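## Task

Move tube B, the one with the blue cap standing in rack RK at B4, into bore D6 of mixer MX and seat it fully at the bottom. Press the mixer's START key and keep the tube in that bore until the green lamp on top of the mixer switches off. Do not grip or unseat anyone else's tubes, which must stay fully seated in their bores and wells. Every station must remain upright and level on the bench mat. Nothing may count on the robot holding it at the end. Finally open the fingers and withdraw the gripper.

## Robot and tools

Robot: a single 7-joint Kinova Gen3 arm with a Robotiq 2F-85 two-finger parallel gripper and a wrist camera. There is only this one arm, so every motion command carries one row for it.

Frame: all poses are in the scene frame. Its origin sits on the table top straight beneath the arm's base, +z is up, and looking along +x, +y points left. The base may be slightly tilted to the table. The reported hand position is approximate and gets less exact at long reach.

Bench layout: rack RK is closest to the base. Farther away, left to right: mixer MX, magnet block MG, spectrophotometer SP, balance BAL, dry block DB. None are fastened. On any station, row A is the row nearest its front and column 1 is at the left as seen from the front. START is a key on the mixer's slanted front face; the lamps are on its top. Touching or bumping the mixer's shaking block during a run aborts it and lights the red lamp; then press START again. Pressing START mid-run has no effect.

Gripper geometry: the fingers extend along the gripper's +z axis and close along its y axis. end_effector_position is the point midway between the pads when shut. Closed fingertips stick out about 19 mm past it, fully open ones about 6 mm. While closing, the tips travel roughly 13 mm farther from the wrist, so keep that much clearance above a surface.

The row (9 numbers, one list, one arm): x, y, z, qw, qx, qy, qz, position, speed. x, y, z are an absolute target position in metres, scene frame. qw..qz are an absolute target orientation quaternion, w first, scene frame. Repeat the desired quaternion in every row rather than copying the possibly drifted one from the last result. position is the finger opening on a -1 to 1 scale: +1 fully open (85 mm), 0 about 41 mm, about -0.8 pads touching, -1 squeeze until blocked. speed (-1 to 1) sets finger closing rate: about 20 mm/s at -1, 85 at 0, 150 at +1. A grip force of roughly 190 to 235 N per pad is set by the arm; there is no force input. For a gentle grip, open first, then command a position just a little narrower than the object. To release, command a position wider than the object.

Tools:
- execute_actions {actions, pictures}: actions is an empty list (just report state), or a list holding one item. With rows: up to 15 rows, steps up to 15 (default 15), each step 1/30 s; one row per step, the last row reused if rows run out. Without rows: a wait of up to 300 steps, counted from the previous result. pictures (boolean) toggles camera images. A call is rejected without moving anything if the target lies more than 0.6 m from the last reported position along any gripper axis.
- move {target, speed}: target is one 9-number row as above (absolute pose plus finger values, the finger values applied at the start). speed is the path's top speed in m/s, 0.002 to 0.5, default 0.25; rotation limited to twice that in rad/s. The straight-line path lasts 0.5 to 10 s and is cut off at 10 s. It does not avoid obstacles, and the hand can lag, wander, or exceed the speed, especially near full extension.
- wait {seconds}: 0 to 10 s of letting the simulation run with no new command.
- zoom_image {camera, region}: camera is one of cam_head_left, cam_head_right, cam_high, cam_low, cam_wrist (all 504x504); region is [x0, y0, x1, y1] in pixels, top-left origin, at most 504 by 504.
- read_manual {section}: licence texts only ("licences").
- finished_scene {scene}: ends the given scene, 1 or 2, irreversibly, and grades it; the result gives the next task.

Motion details: each control step clips the commanded pose to within 70 mm and 16 degrees of the measured pose; damped inverse kinematics then favours position over orientation. After an action ends, the arm continues only to the last clipped pose, so a far target may need several calls; check the reported pose. Joints move in a coordinated way, and a reversal stops them together. The simulation keeps running while you compose your next call.

Reading results: the state line gives end_effector_position and end_effector_quat_wxyz. position_measured_pct is roughly 50 minus 50 times the finger position, so 0 means fully open. If the fingers stop below about 90, something is held or in the way; around 90 or a bit more means the pads met on nothing or something very thin. "Hand target" shows where the controller is heading. "pose unreachable" means the clearance check altered or blocked the command (a base mount counts as arm); HELD marks steps where that happened. A move result adds a "move:" line: done (settled near target), off_target, moving, held (last step blocked) or fault, plus limits=paced (pose clipped) or limits=held (some steps blocked; the arm may then surge faster than speed), and the remaining distance. A Joint torques line gives per-joint holding torque, offset and noisy.

Hazards: if contact torque hits a joint's load limit (48.6 N m for waist, shoulder, upper arm roll, elbow; 30.6 N m for forearm roll, wrist pitch, wrist roll; held weight counts), the arm halts for 10 s and the rest of the call is dropped. Holding loads heats motors: a MOTOR HOT warning appears from 60 °C, and at 75 °C an OVER-TEMPERATURE FAULT lets the arm sag. Contacts hit harder at higher speed and press harder the farther the target lies beyond the contact. Avoid drops, slips, slamming, and shoving stations; never let anything leave the table. Loose objects may occasionally get a brief external push.

Each tool is called by a JSON object that holds its "method" and its "body", one argument or row to a line.

## Session

{"method": "execute_actions", "body": {
  "actions": []
}}

Scene clock: 0.00 s of 9600.00 s.
end_effector_position=(+0.0844, -0.3862, +0.2402) position_measured_pct=0.0 end_effector_quat_wxyz=(+0.246, -0.186, +0.863, +0.401)
Joint positions: [ 1.788  1.076 -0.515  1.089 -0.06   1.893  3.289]
Joint velocities: [ 0.     0.    -0.    -0.001  0.     0.     0.   ]
Joint torques (N m, as the joint torque sensors report them, + toward a larger angle): no reading
Hand target: +0.084, -0.386, +0.240; +0.246, -0.186, +0.863, +0.401

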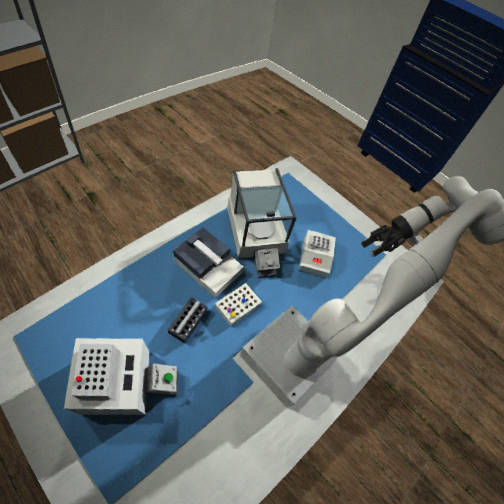

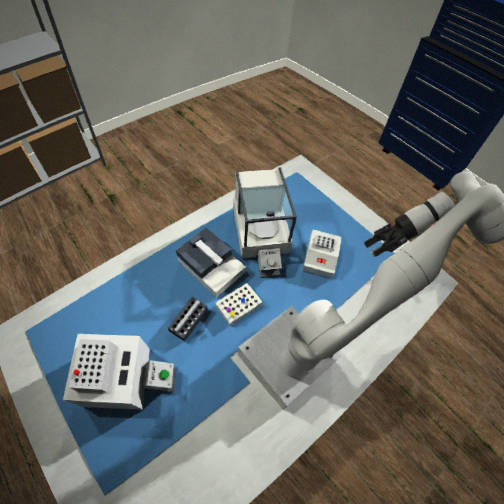

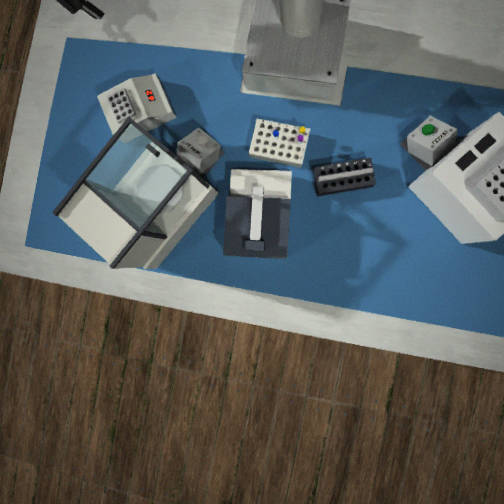

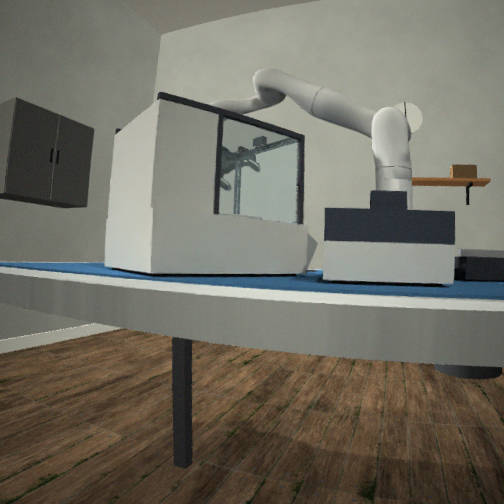

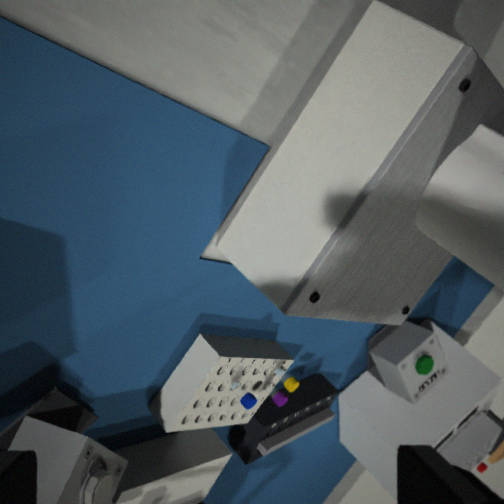

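{"method": "zoom_image", "body": {
  "camera": "cam_high",
  "region": [220, 60, 504, 260]
}}

Region (220, 60, 504, 260) of cam_high's 504x504 image, scaled by 1.775, with more detail than that image has; it fills the top 355 rows of this view, and the rest is white.

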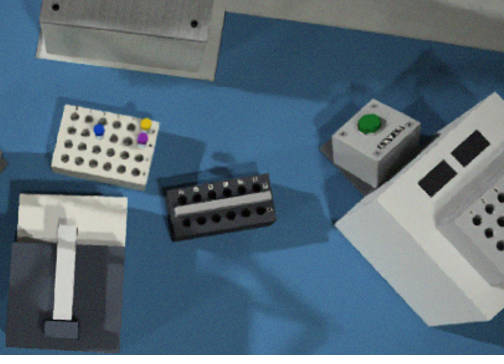

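{"method": "move", "body": {
  "target": [0.25, -0.03, 0.3, 0, 1, 0, 0, 1, 0]
}}

Scene clock: 11.70 s of 9600.00 s.
end_effector_position=(+0.2512, -0.0300, +0.3005) position_measured_pct=0.0 end_effector_quat_wxyz=(-0.000, +1.000, +0.001, +0.002)
Joint positions: [ 1.529  0.3   -1.733  2.165  0.352  1.052  4.29 ]
Joint velocities: [ 0.008 -0.003 -0.007  0.003  0.004 -0.003 -0.002]
Joint torques (N m, as the joint torque sensors report them, + toward a larger angle): [-0.29 -3.53 -1.45 -6.96  0.09 -0.14  0.15]
Hand target: +0.251, -0.030, +0.300; -0.000, +1.000, +0.001, +0.002
Off the commanded pose: 0.001 m, 0 deg.
move: done

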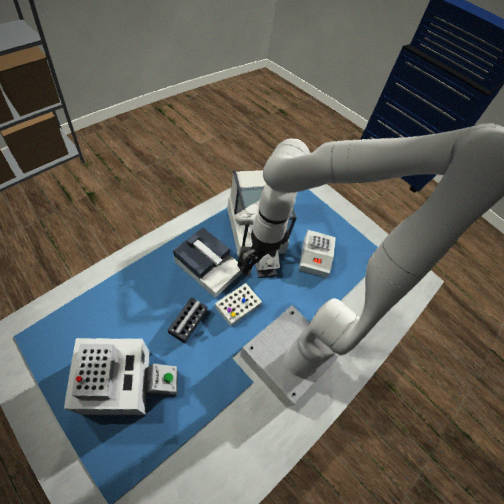

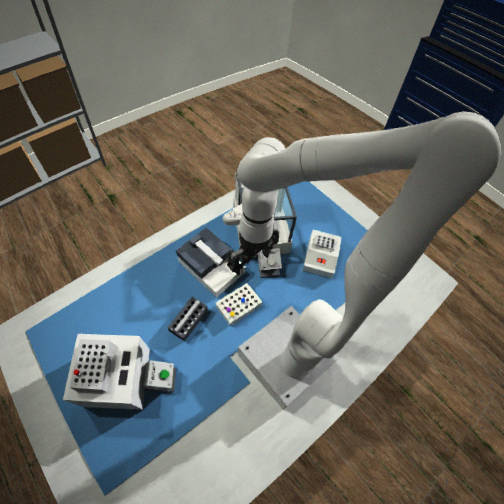

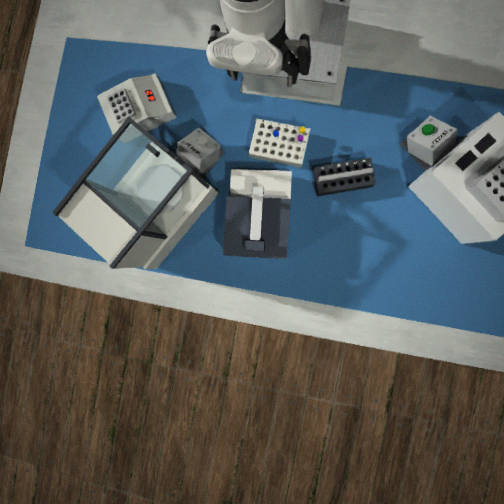

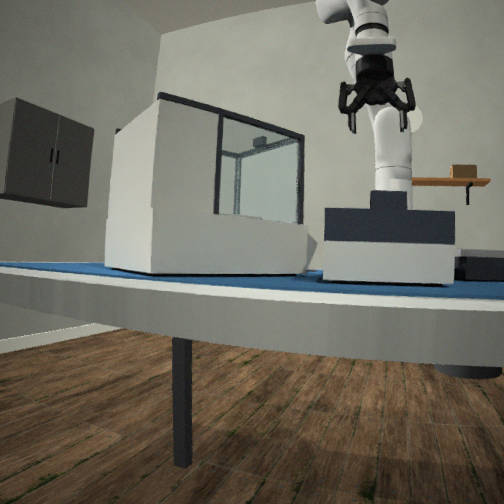

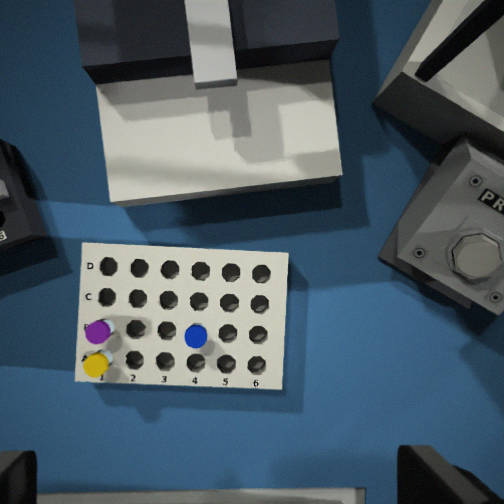

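{"method": "move", "body": {
  "target": [0.25, 0.0, 0.2, 0, 1, 0, 0, 1, 0]
}}

Scene clock: 17.70 s of 9600.00 s.
end_effector_position=(+0.2501, -0.0003, +0.2003) position_measured_pct=0.0 end_effector_quat_wxyz=(-0.001, +1.000, -0.001, +0.001)
Joint positions: [ 0.9    0.439 -1.239  2.366  0.651  0.738  3.856]
Joint velocities: [-0.034  0.01   0.005 -0.003  0.008  0.007 -0.014]
Joint torques (N m, as the joint torque sensors report them, + toward a larger angle): [ 0.33 -7.5  -1.6  -4.93 -0.33 -0.47  0.13]
Hand target: +0.250, +0.000, +0.200; -0.001, +1.000, +0.000, +0.000
Off the commanded pose: 0.000 m, 0 deg.
move: done

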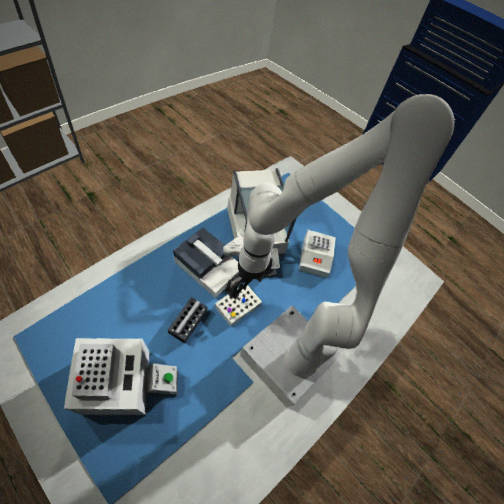

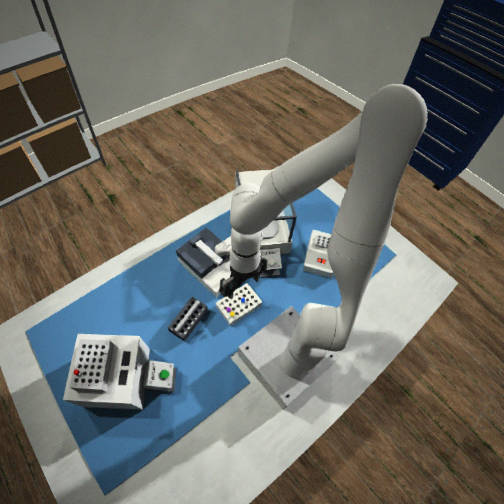

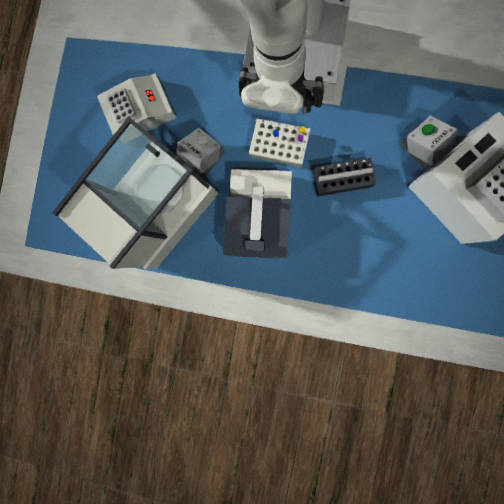

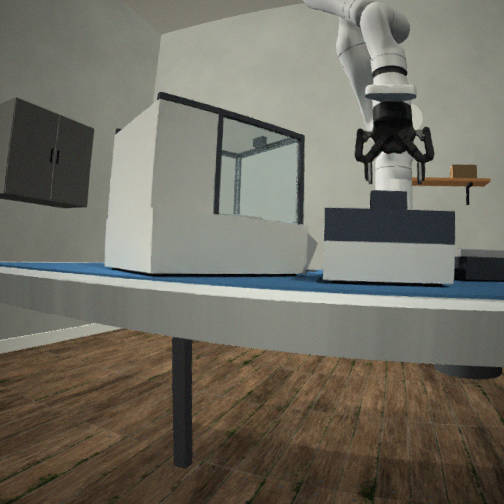

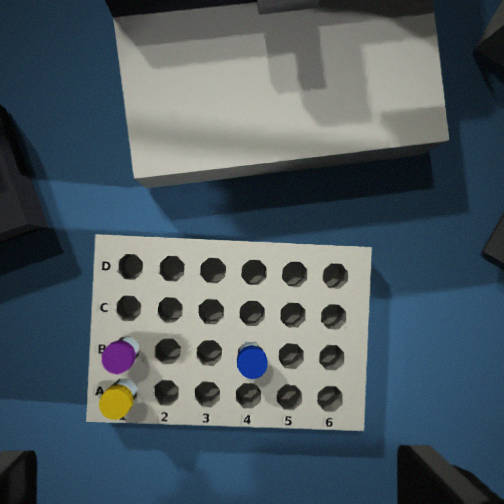

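{"method": "move", "body": {
  "target": [0.26, 0.0, 0.13, 0, 1, 0, 0, -0.2, 0],
  "speed": 0.15
}}

Scene clock: 28.70 s of 9600.00 s.
end_effector_position=(+0.2600, +0.0000, +0.1302) position_measured_pct=59.9 end_effector_quat_wxyz=(-0.001, +1.000, -0.001, -0.000)
Joint positions: [ 0.63   0.627 -0.948  2.426  1.052  0.588  3.493]
Joint velocities: [-0.017  0.003  0.005  0.004  0.017 -0.004 -0.021]
Joint torques (N m, as the joint torque sensors report them, + toward a larger angle): [ -0.04 -11.27  -2.39  -2.2   -0.29  -0.28   0.26]
Hand target: +0.260, +0.000, +0.130; -0.001, +1.000, +0.000, -0.000
Off the commanded pose: 0.000 m, 0 deg.
move: done

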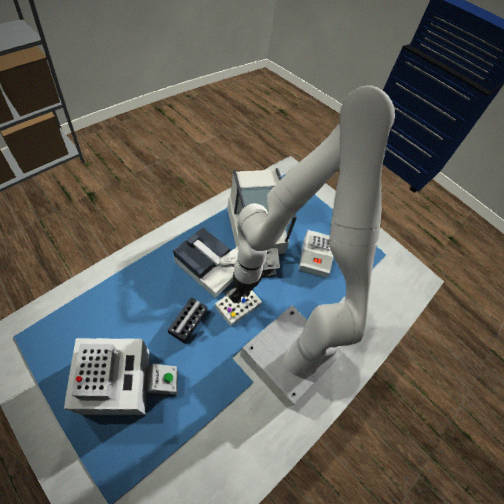

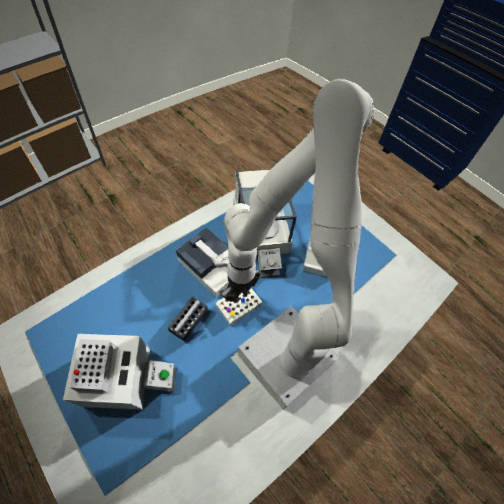

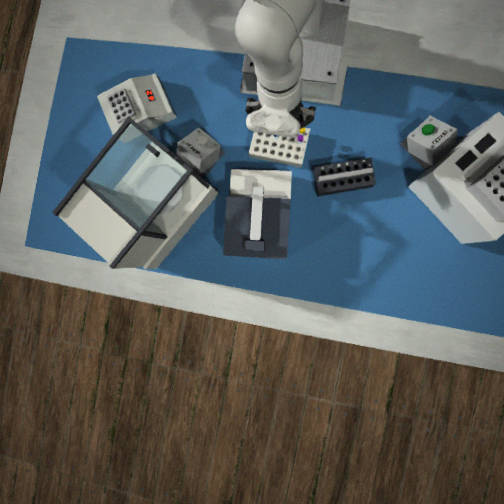

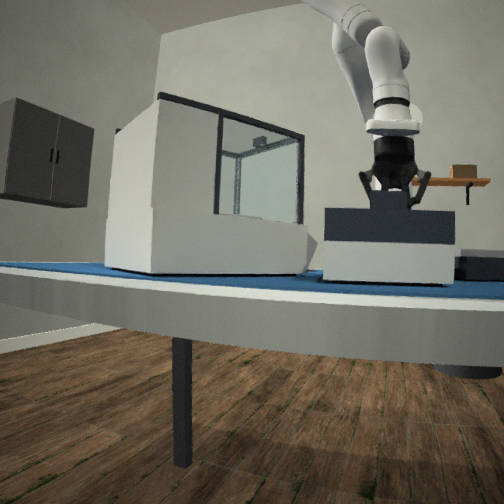

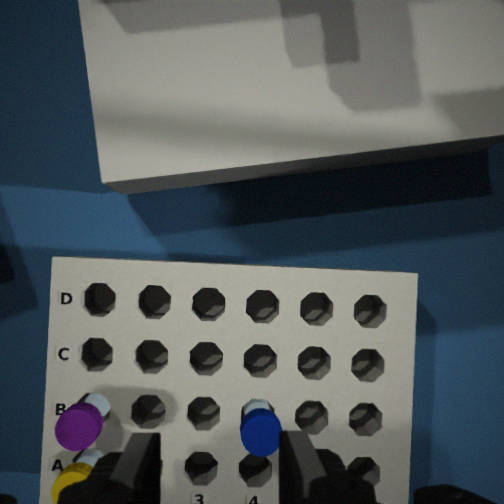

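{"method": "move", "body": {
  "target": [0.262, -0.012, 0.11, 0, 1, 0, 0, -0.2, 0],
  "speed": 0.1
}}

Scene clock: 34.90 s of 9600.00 s.
end_effector_position=(+0.2621, -0.0120, +0.1102) position_measured_pct=59.9 end_effector_quat_wxyz=(-0.000, +1.000, -0.000, +0.000)
Joint positions: [ 0.611  0.68  -0.868  2.436  1.188  0.552  3.419]
Joint velocities: [-0.005  0.005  0.005  0.002  0.013 -0.003 -0.01 ]
Joint torques (N m, as the joint torque sensors report them, + toward a larger angle): [ -0.08 -11.14  -2.52  -1.6    0.    -0.1   -0.28]
Hand target: +0.262, -0.012, +0.110; -0.000, +1.000, +0.000, -0.000
Off the commanded pose: 0.000 m, 0 deg.
move: done

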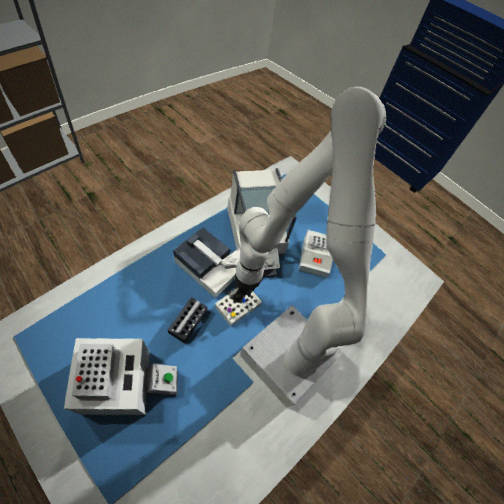

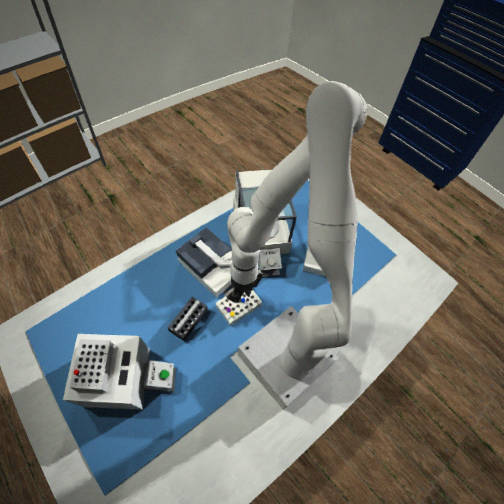

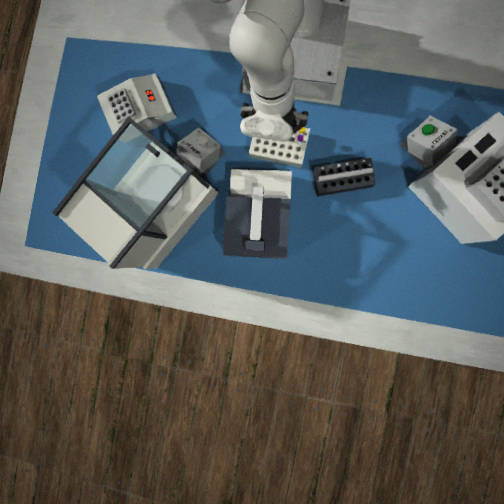

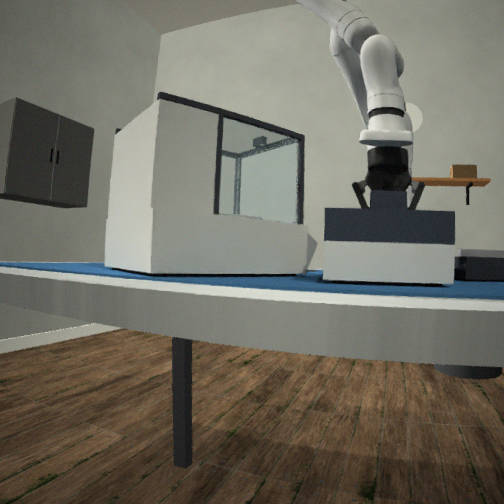

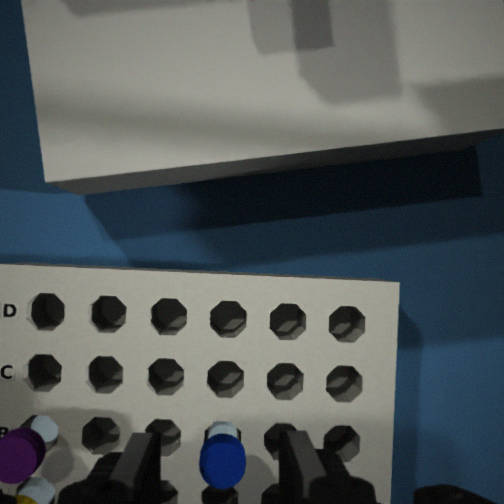

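{"method": "move", "body": {
  "target": [0.262, -0.012, 0.088, 0, 1, 0, 0, -0.2, 0],
  "speed": 0.05
}}

Scene clock: 37.83 s of 9600.00 s.
end_effector_position=(+0.2621, -0.0121, +0.0883) position_measured_pct=59.9 end_effector_quat_wxyz=(-0.000, +1.000, -0.000, -0.000)
Joint positions: [ 0.559  0.746 -0.798  2.448  1.357  0.529  3.267]
Joint velocities: [-0.009  0.008  0.003  0.004  0.023 -0.002 -0.023]
Joint torques (N m, as the joint torque sensors report them, + toward a larger angle): [ -0.69 -11.77  -2.73  -1.08  -0.24   0.03   0.01]
Hand target: +0.262, -0.012, +0.088; -0.000, +1.000, +0.000, -0.000
Off the commanded pose: 0.000 m, 0 deg.
move: done

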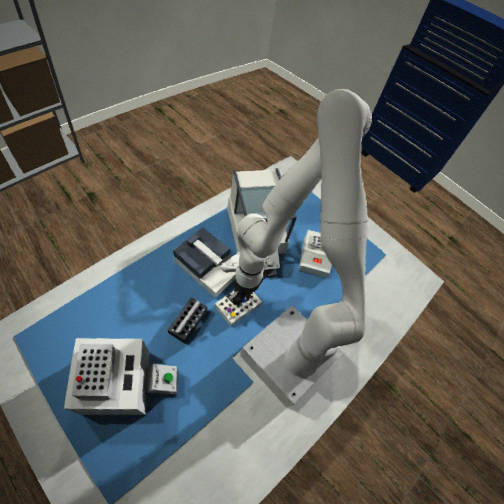

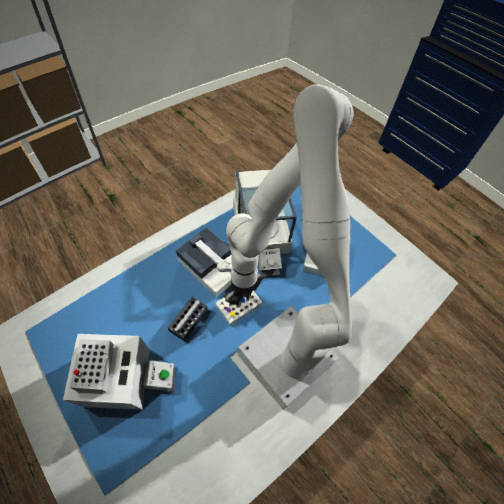

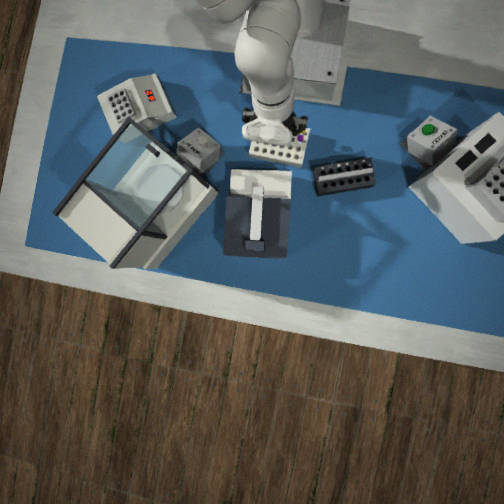

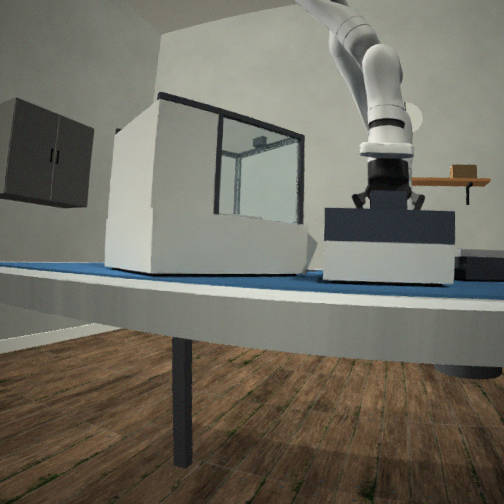

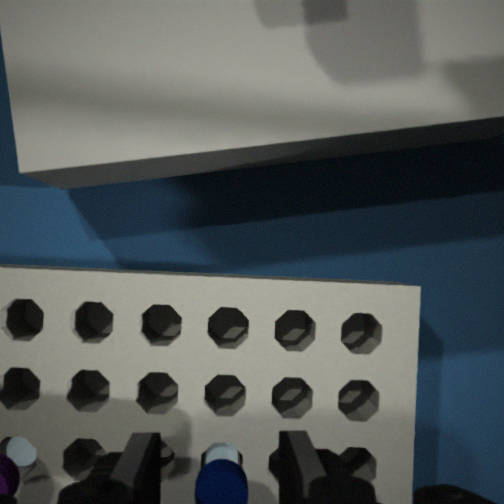

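Close the gripper.

{"method": "execute_actions", "body": {
  "actions": [
    {"rows": [[0.262, -0.012, 0.088, 0, 1, 0, 0, -1, 0]], "steps": 15}
  ],
  "pictures": false
}}

Scene clock: 39.63 s of 9600.00 s.
end_effector_position=(+0.2621, -0.0120, +0.0882) position_measured_pct=84.9 end_effector_quat_wxyz=(+0.000, +1.000, +0.000, +0.000)
Joint positions: [ 0.558  0.746 -0.798  2.448  1.36   0.529  3.264]
Joint velocities: [-0.     0.     0.     0.001  0.001  0.     0.001]
Joint torques (N m, as the joint torque sensors report them, + toward a larger angle): [ -0.03 -11.3   -1.89  -0.81   0.09  -0.5    0.52]
Hand target: +0.262, -0.012, +0.088; -0.000, +1.000, +0.000, -0.000
Off the commanded pose: 0.000 m, 0 deg.
Steps of this call (steps 1 to 39: nothing new was sent; steps 40 to 54: all 15 steps of this action). Readings (end_effector_position | what the end effector reports):
40: (+0.2619, -0.0119, +0.0880) | position_measured_pct=59.9
41: (+0.2620, -0.0119, +0.0880) | position_measured_pct=60.7
43: (+0.2620, -0.0120, +0.0880) | position_measured_pct=64.7
47: (+0.2620, -0.0120, +0.0880) | position_measured_pct=76.2
54: the state above

{"method": "move", "body": {
  "target": [0.262, -0.012, 0.2, 0, 1, 0, 0, -1, 0],
  "speed": 0.1
}}

Scene clock: 45.07 s of 9600.00 s.
end_effector_position=(+0.2621, -0.0123, +0.1998) position_measured_pct=84.9 end_effector_quat_wxyz=(+0.001, +1.000, +0.000, +0.000)
Joint positions: [ 0.894  0.445 -1.181  2.333  0.646  0.743  3.924]
Joint velocities: [ 0.014 -0.004 -0.002 -0.003 -0.007  0.002  0.009]
Joint torques (N m, as the joint torque sensors report them, + toward a larger angle): [-0.65 -7.94 -2.72 -4.62  0.18 -0.2   0.1 ]
Hand target: +0.262, -0.013, +0.200; +0.001, +1.000, -0.000, +0.000
Off the commanded pose: 0.000 m, 0 deg.
move: done

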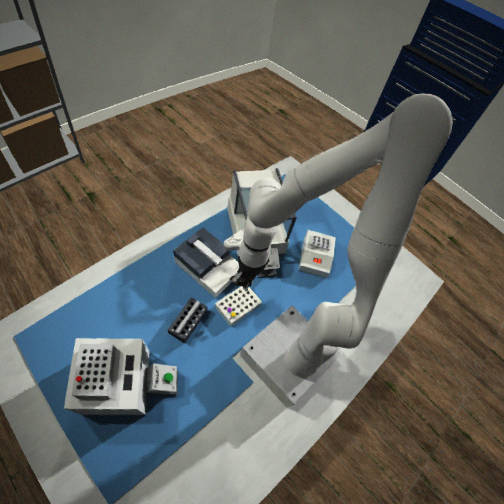

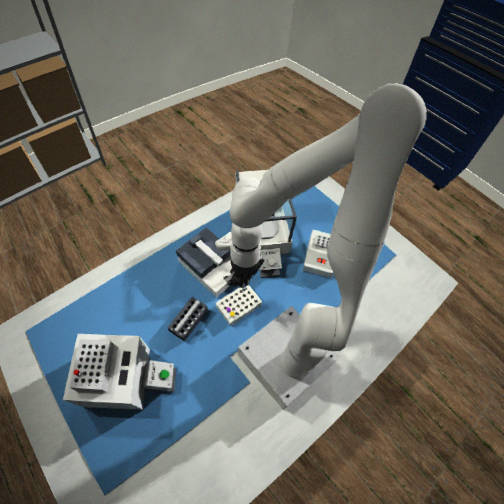

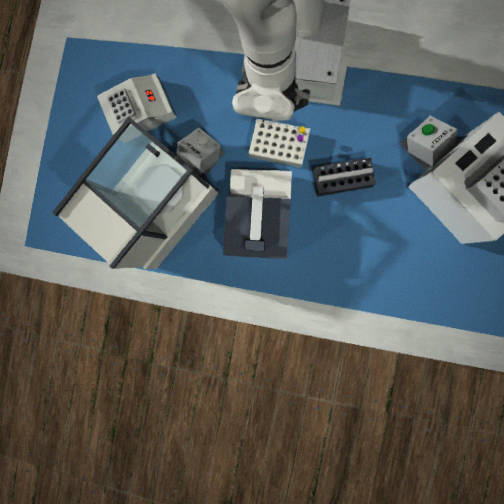

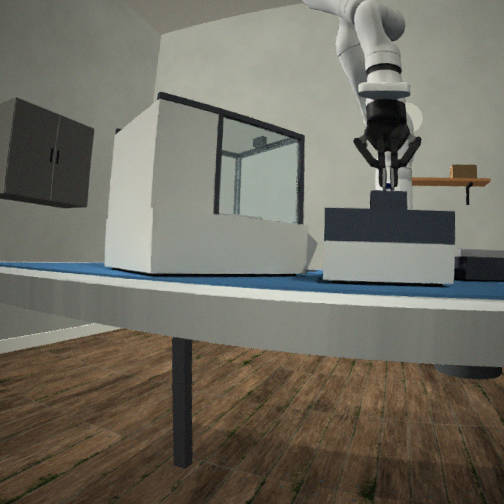

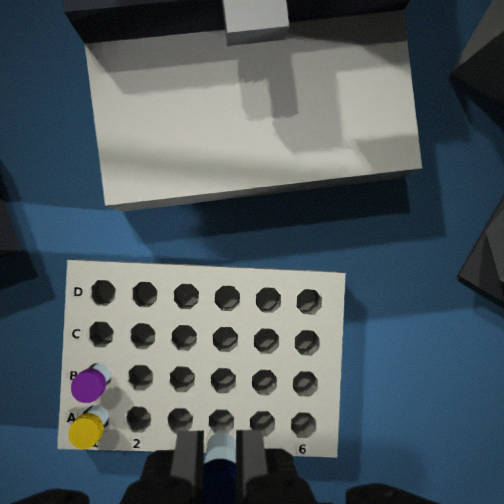

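{"method": "move", "body": {
  "target": [0.30, 0.40, 0.35, 0, 1, 0, 0, -1, 0]
}}

Scene clock: 52.70 s of 9600.00 s.
end_effector_position=(+0.3001, +0.4004, +0.3504) position_measured_pct=84.9 end_effector_quat_wxyz=(-0.001, +1.000, -0.001, +0.001)
Joint positions: [-0.386  0.679 -1.061  1.316  0.585  1.476  3.277]
Joint velocities: [-0.005  0.004  0.    -0.005 -0.     0.002  0.   ]
Joint torques (N m, as the joint torque sensors report them, + toward a larger angle): [ -0.21 -17.81  -3.94  -6.71   0.21  -0.09   0.06]
Hand target: +0.300, +0.401, +0.350; -0.001, +1.000, -0.001, +0.000
Off the commanded pose: 0.001 m, 0 deg.
move: done

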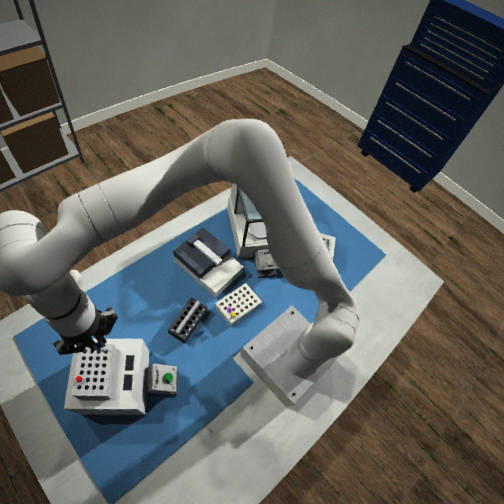

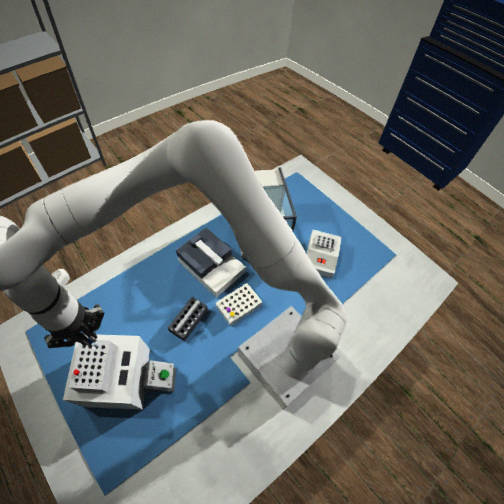

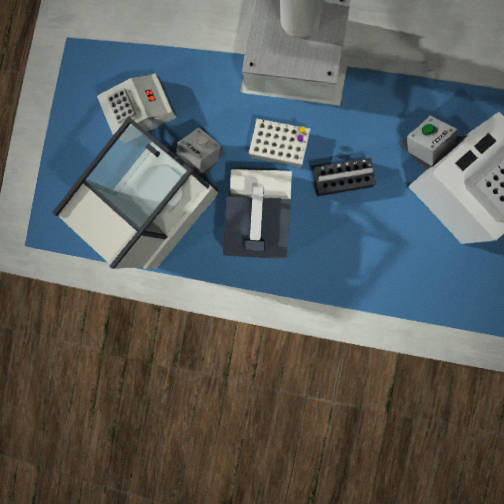

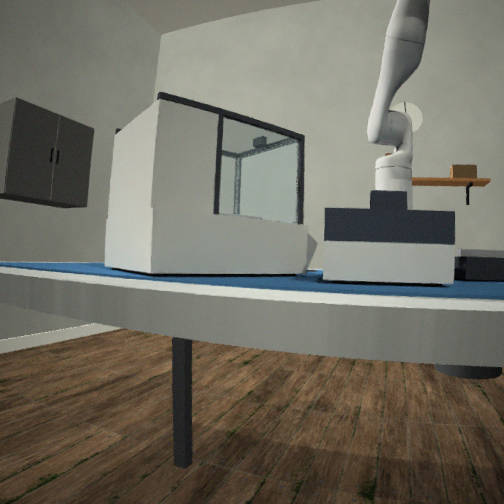

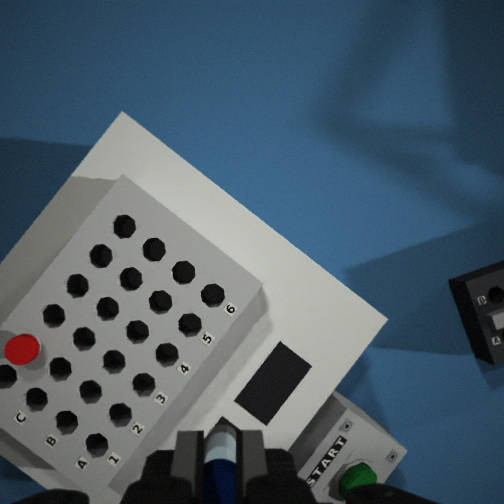

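{"method": "move", "body": {
  "target": [0.369, 0.454, 0.30, 0, 1, 0, 0, -1, 0],
  "speed": 0.15
}}

Scene clock: 58.90 s of 9600.00 s.
end_effector_position=(+0.3692, +0.4538, +0.3003) position_measured_pct=84.9 end_effector_quat_wxyz=(-0.000, +1.000, -0.000, +0.000)
Joint positions: [-0.502  0.886 -0.971  1.049  0.697  1.516  3.377]
Joint velocities: [-0.005  0.006 -0.    -0.006  0.001  0.002  0.003]
Joint torques (N m, as the joint torque sensors report them, + toward a larger angle): [ -0.41 -22.64  -4.31  -6.61   0.09  -0.07  -0.1 ]
Hand target: +0.369, +0.454, +0.300; +0.000, +1.000, -0.000, -0.000
Off the commanded pose: 0.000 m, 0 deg.
move: done

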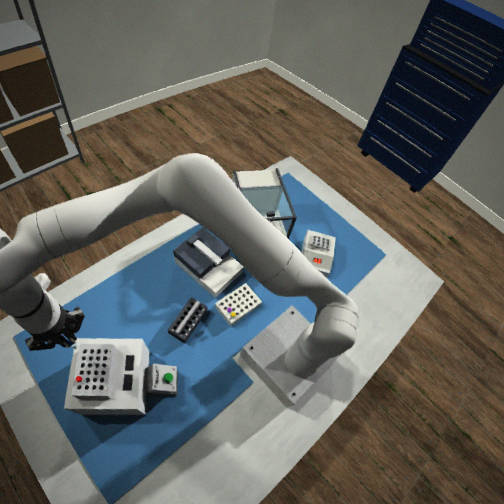

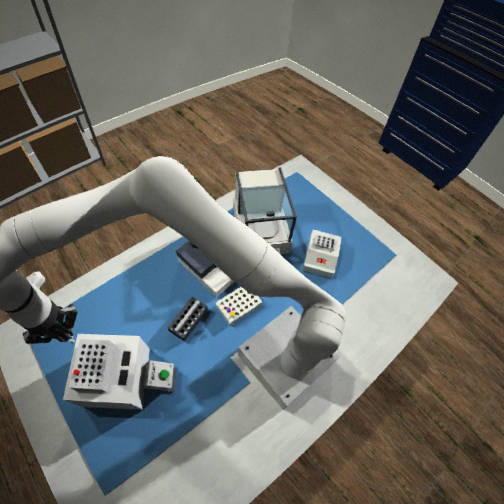

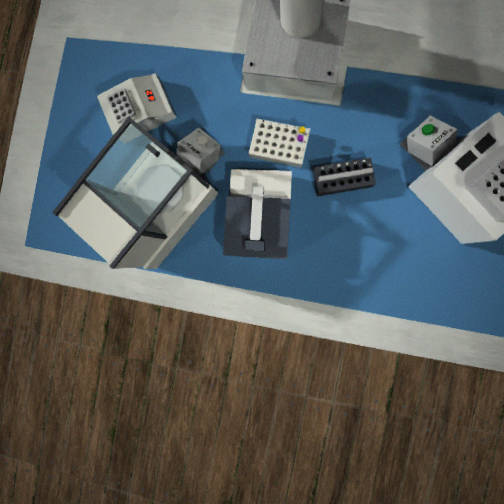

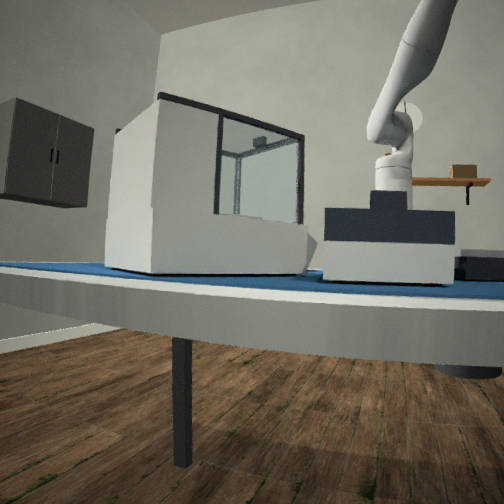

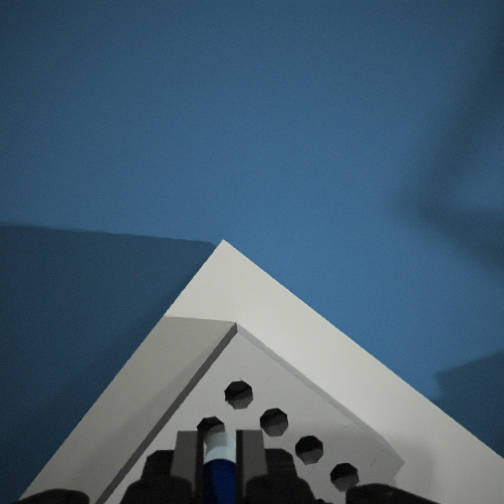

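{"method": "move", "body": {
  "target": [0.369, 0.452, 0.25, 0, 1, 0, 0, -1, 0],
  "speed": 0.08
}}

Scene clock: 62.87 s of 9600.00 s.
end_effector_position=(+0.3691, +0.4522, +0.2510) position_measured_pct=84.9 end_effector_quat_wxyz=(-0.000, +1.000, +0.000, +0.000)
Joint positions: [-0.483  0.928 -0.957  1.147  0.728  1.403  3.339]
Joint velocities: [ 0.002 -0.001 -0.     0.004  0.002 -0.004 -0.001]
Joint torques (N m, as the joint torque sensors report them, + toward a larger angle): [  0.28 -20.89  -4.52  -5.6   -0.15  -0.7    0.09]
Hand target: +0.369, +0.452, +0.250; -0.000, +1.000, +0.000, -0.000
Off the commanded pose: 0.001 m, 0 deg.
move: done

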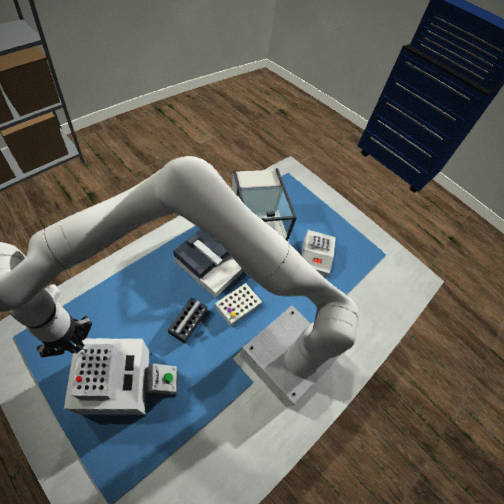

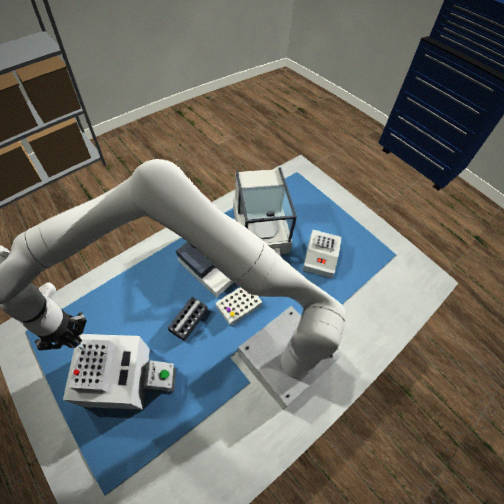

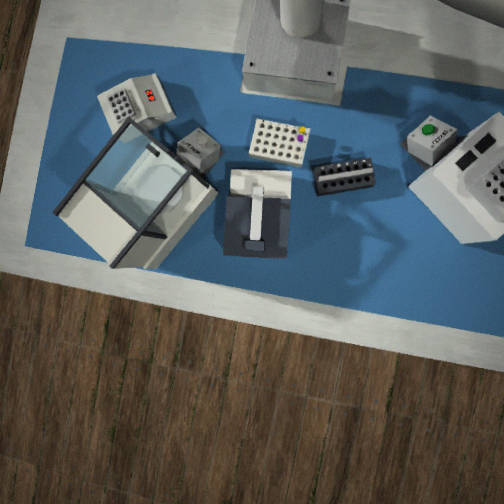

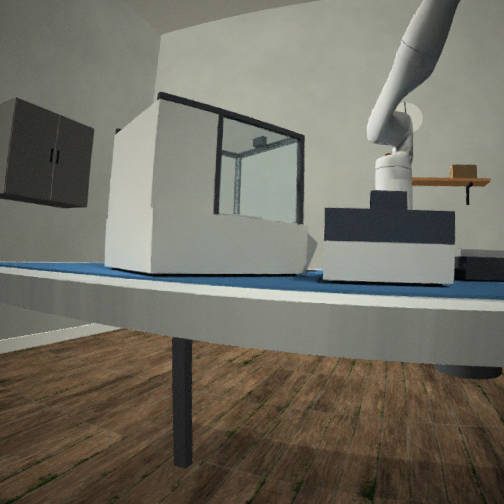

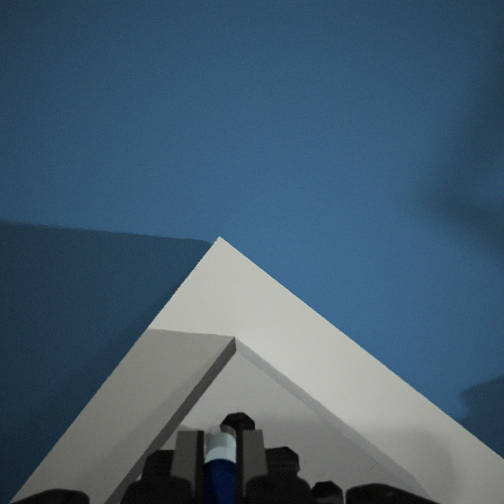

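{"method": "move", "body": {
  "target": [0.369, 0.449, 0.235, 0, 1, 0, 0, -1, 0],
  "speed": 0.04
}}

Scene clock: 67.27 s of 9600.00 s.
end_effector_position=(+0.3700, +0.4520, +0.2488) position_measured_pct=84.9 end_effector_quat_wxyz=(-0.007, +1.000, -0.000, +0.007)
Joint positions: [-0.472  0.922 -0.961  1.175  0.739  1.373  3.326]
Joint velocities: [ 0.004 -0.002 -0.003  0.008  0.004 -0.006 -0.006]
Joint torques (N m, as the joint torque sensors report them, + toward a larger angle): [-1.01 -5.9   0.23 -2.05  1.05 -2.26  0.24]
Hand target: +0.369, +0.449, +0.235; -0.000, +1.000, +0.000, -0.000
Off the commanded pose: 0.014 m, 1 deg.
move: off_target

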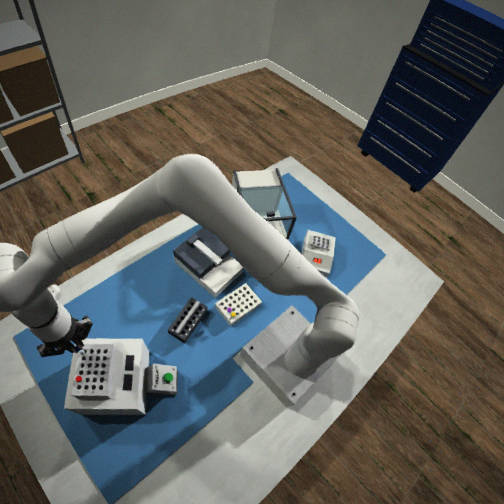

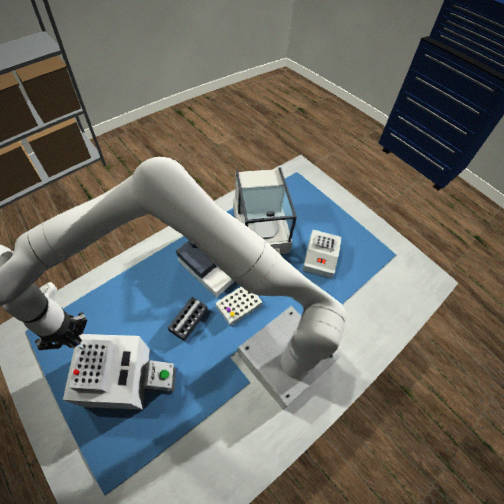

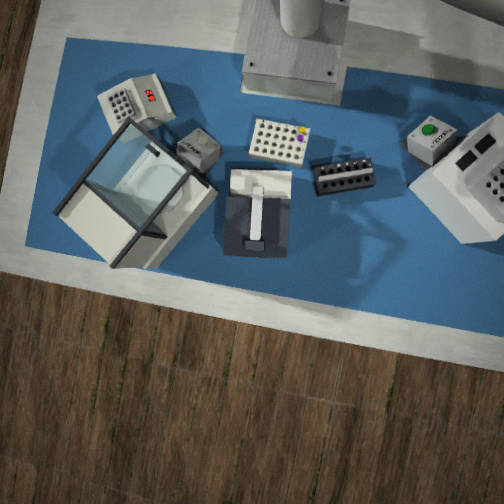

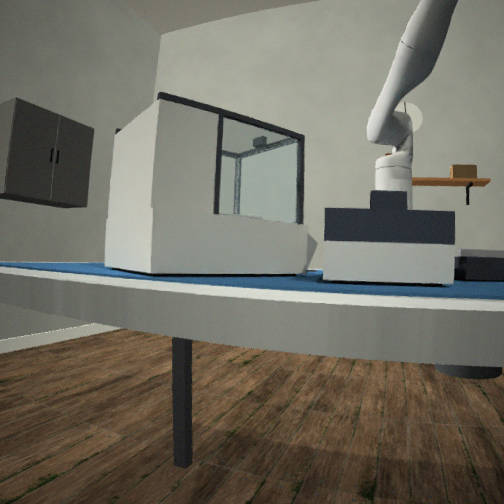

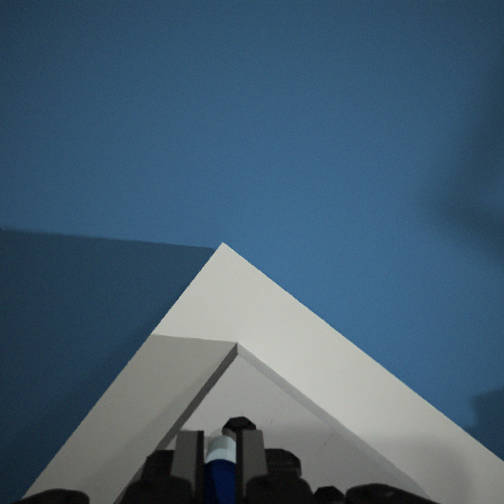

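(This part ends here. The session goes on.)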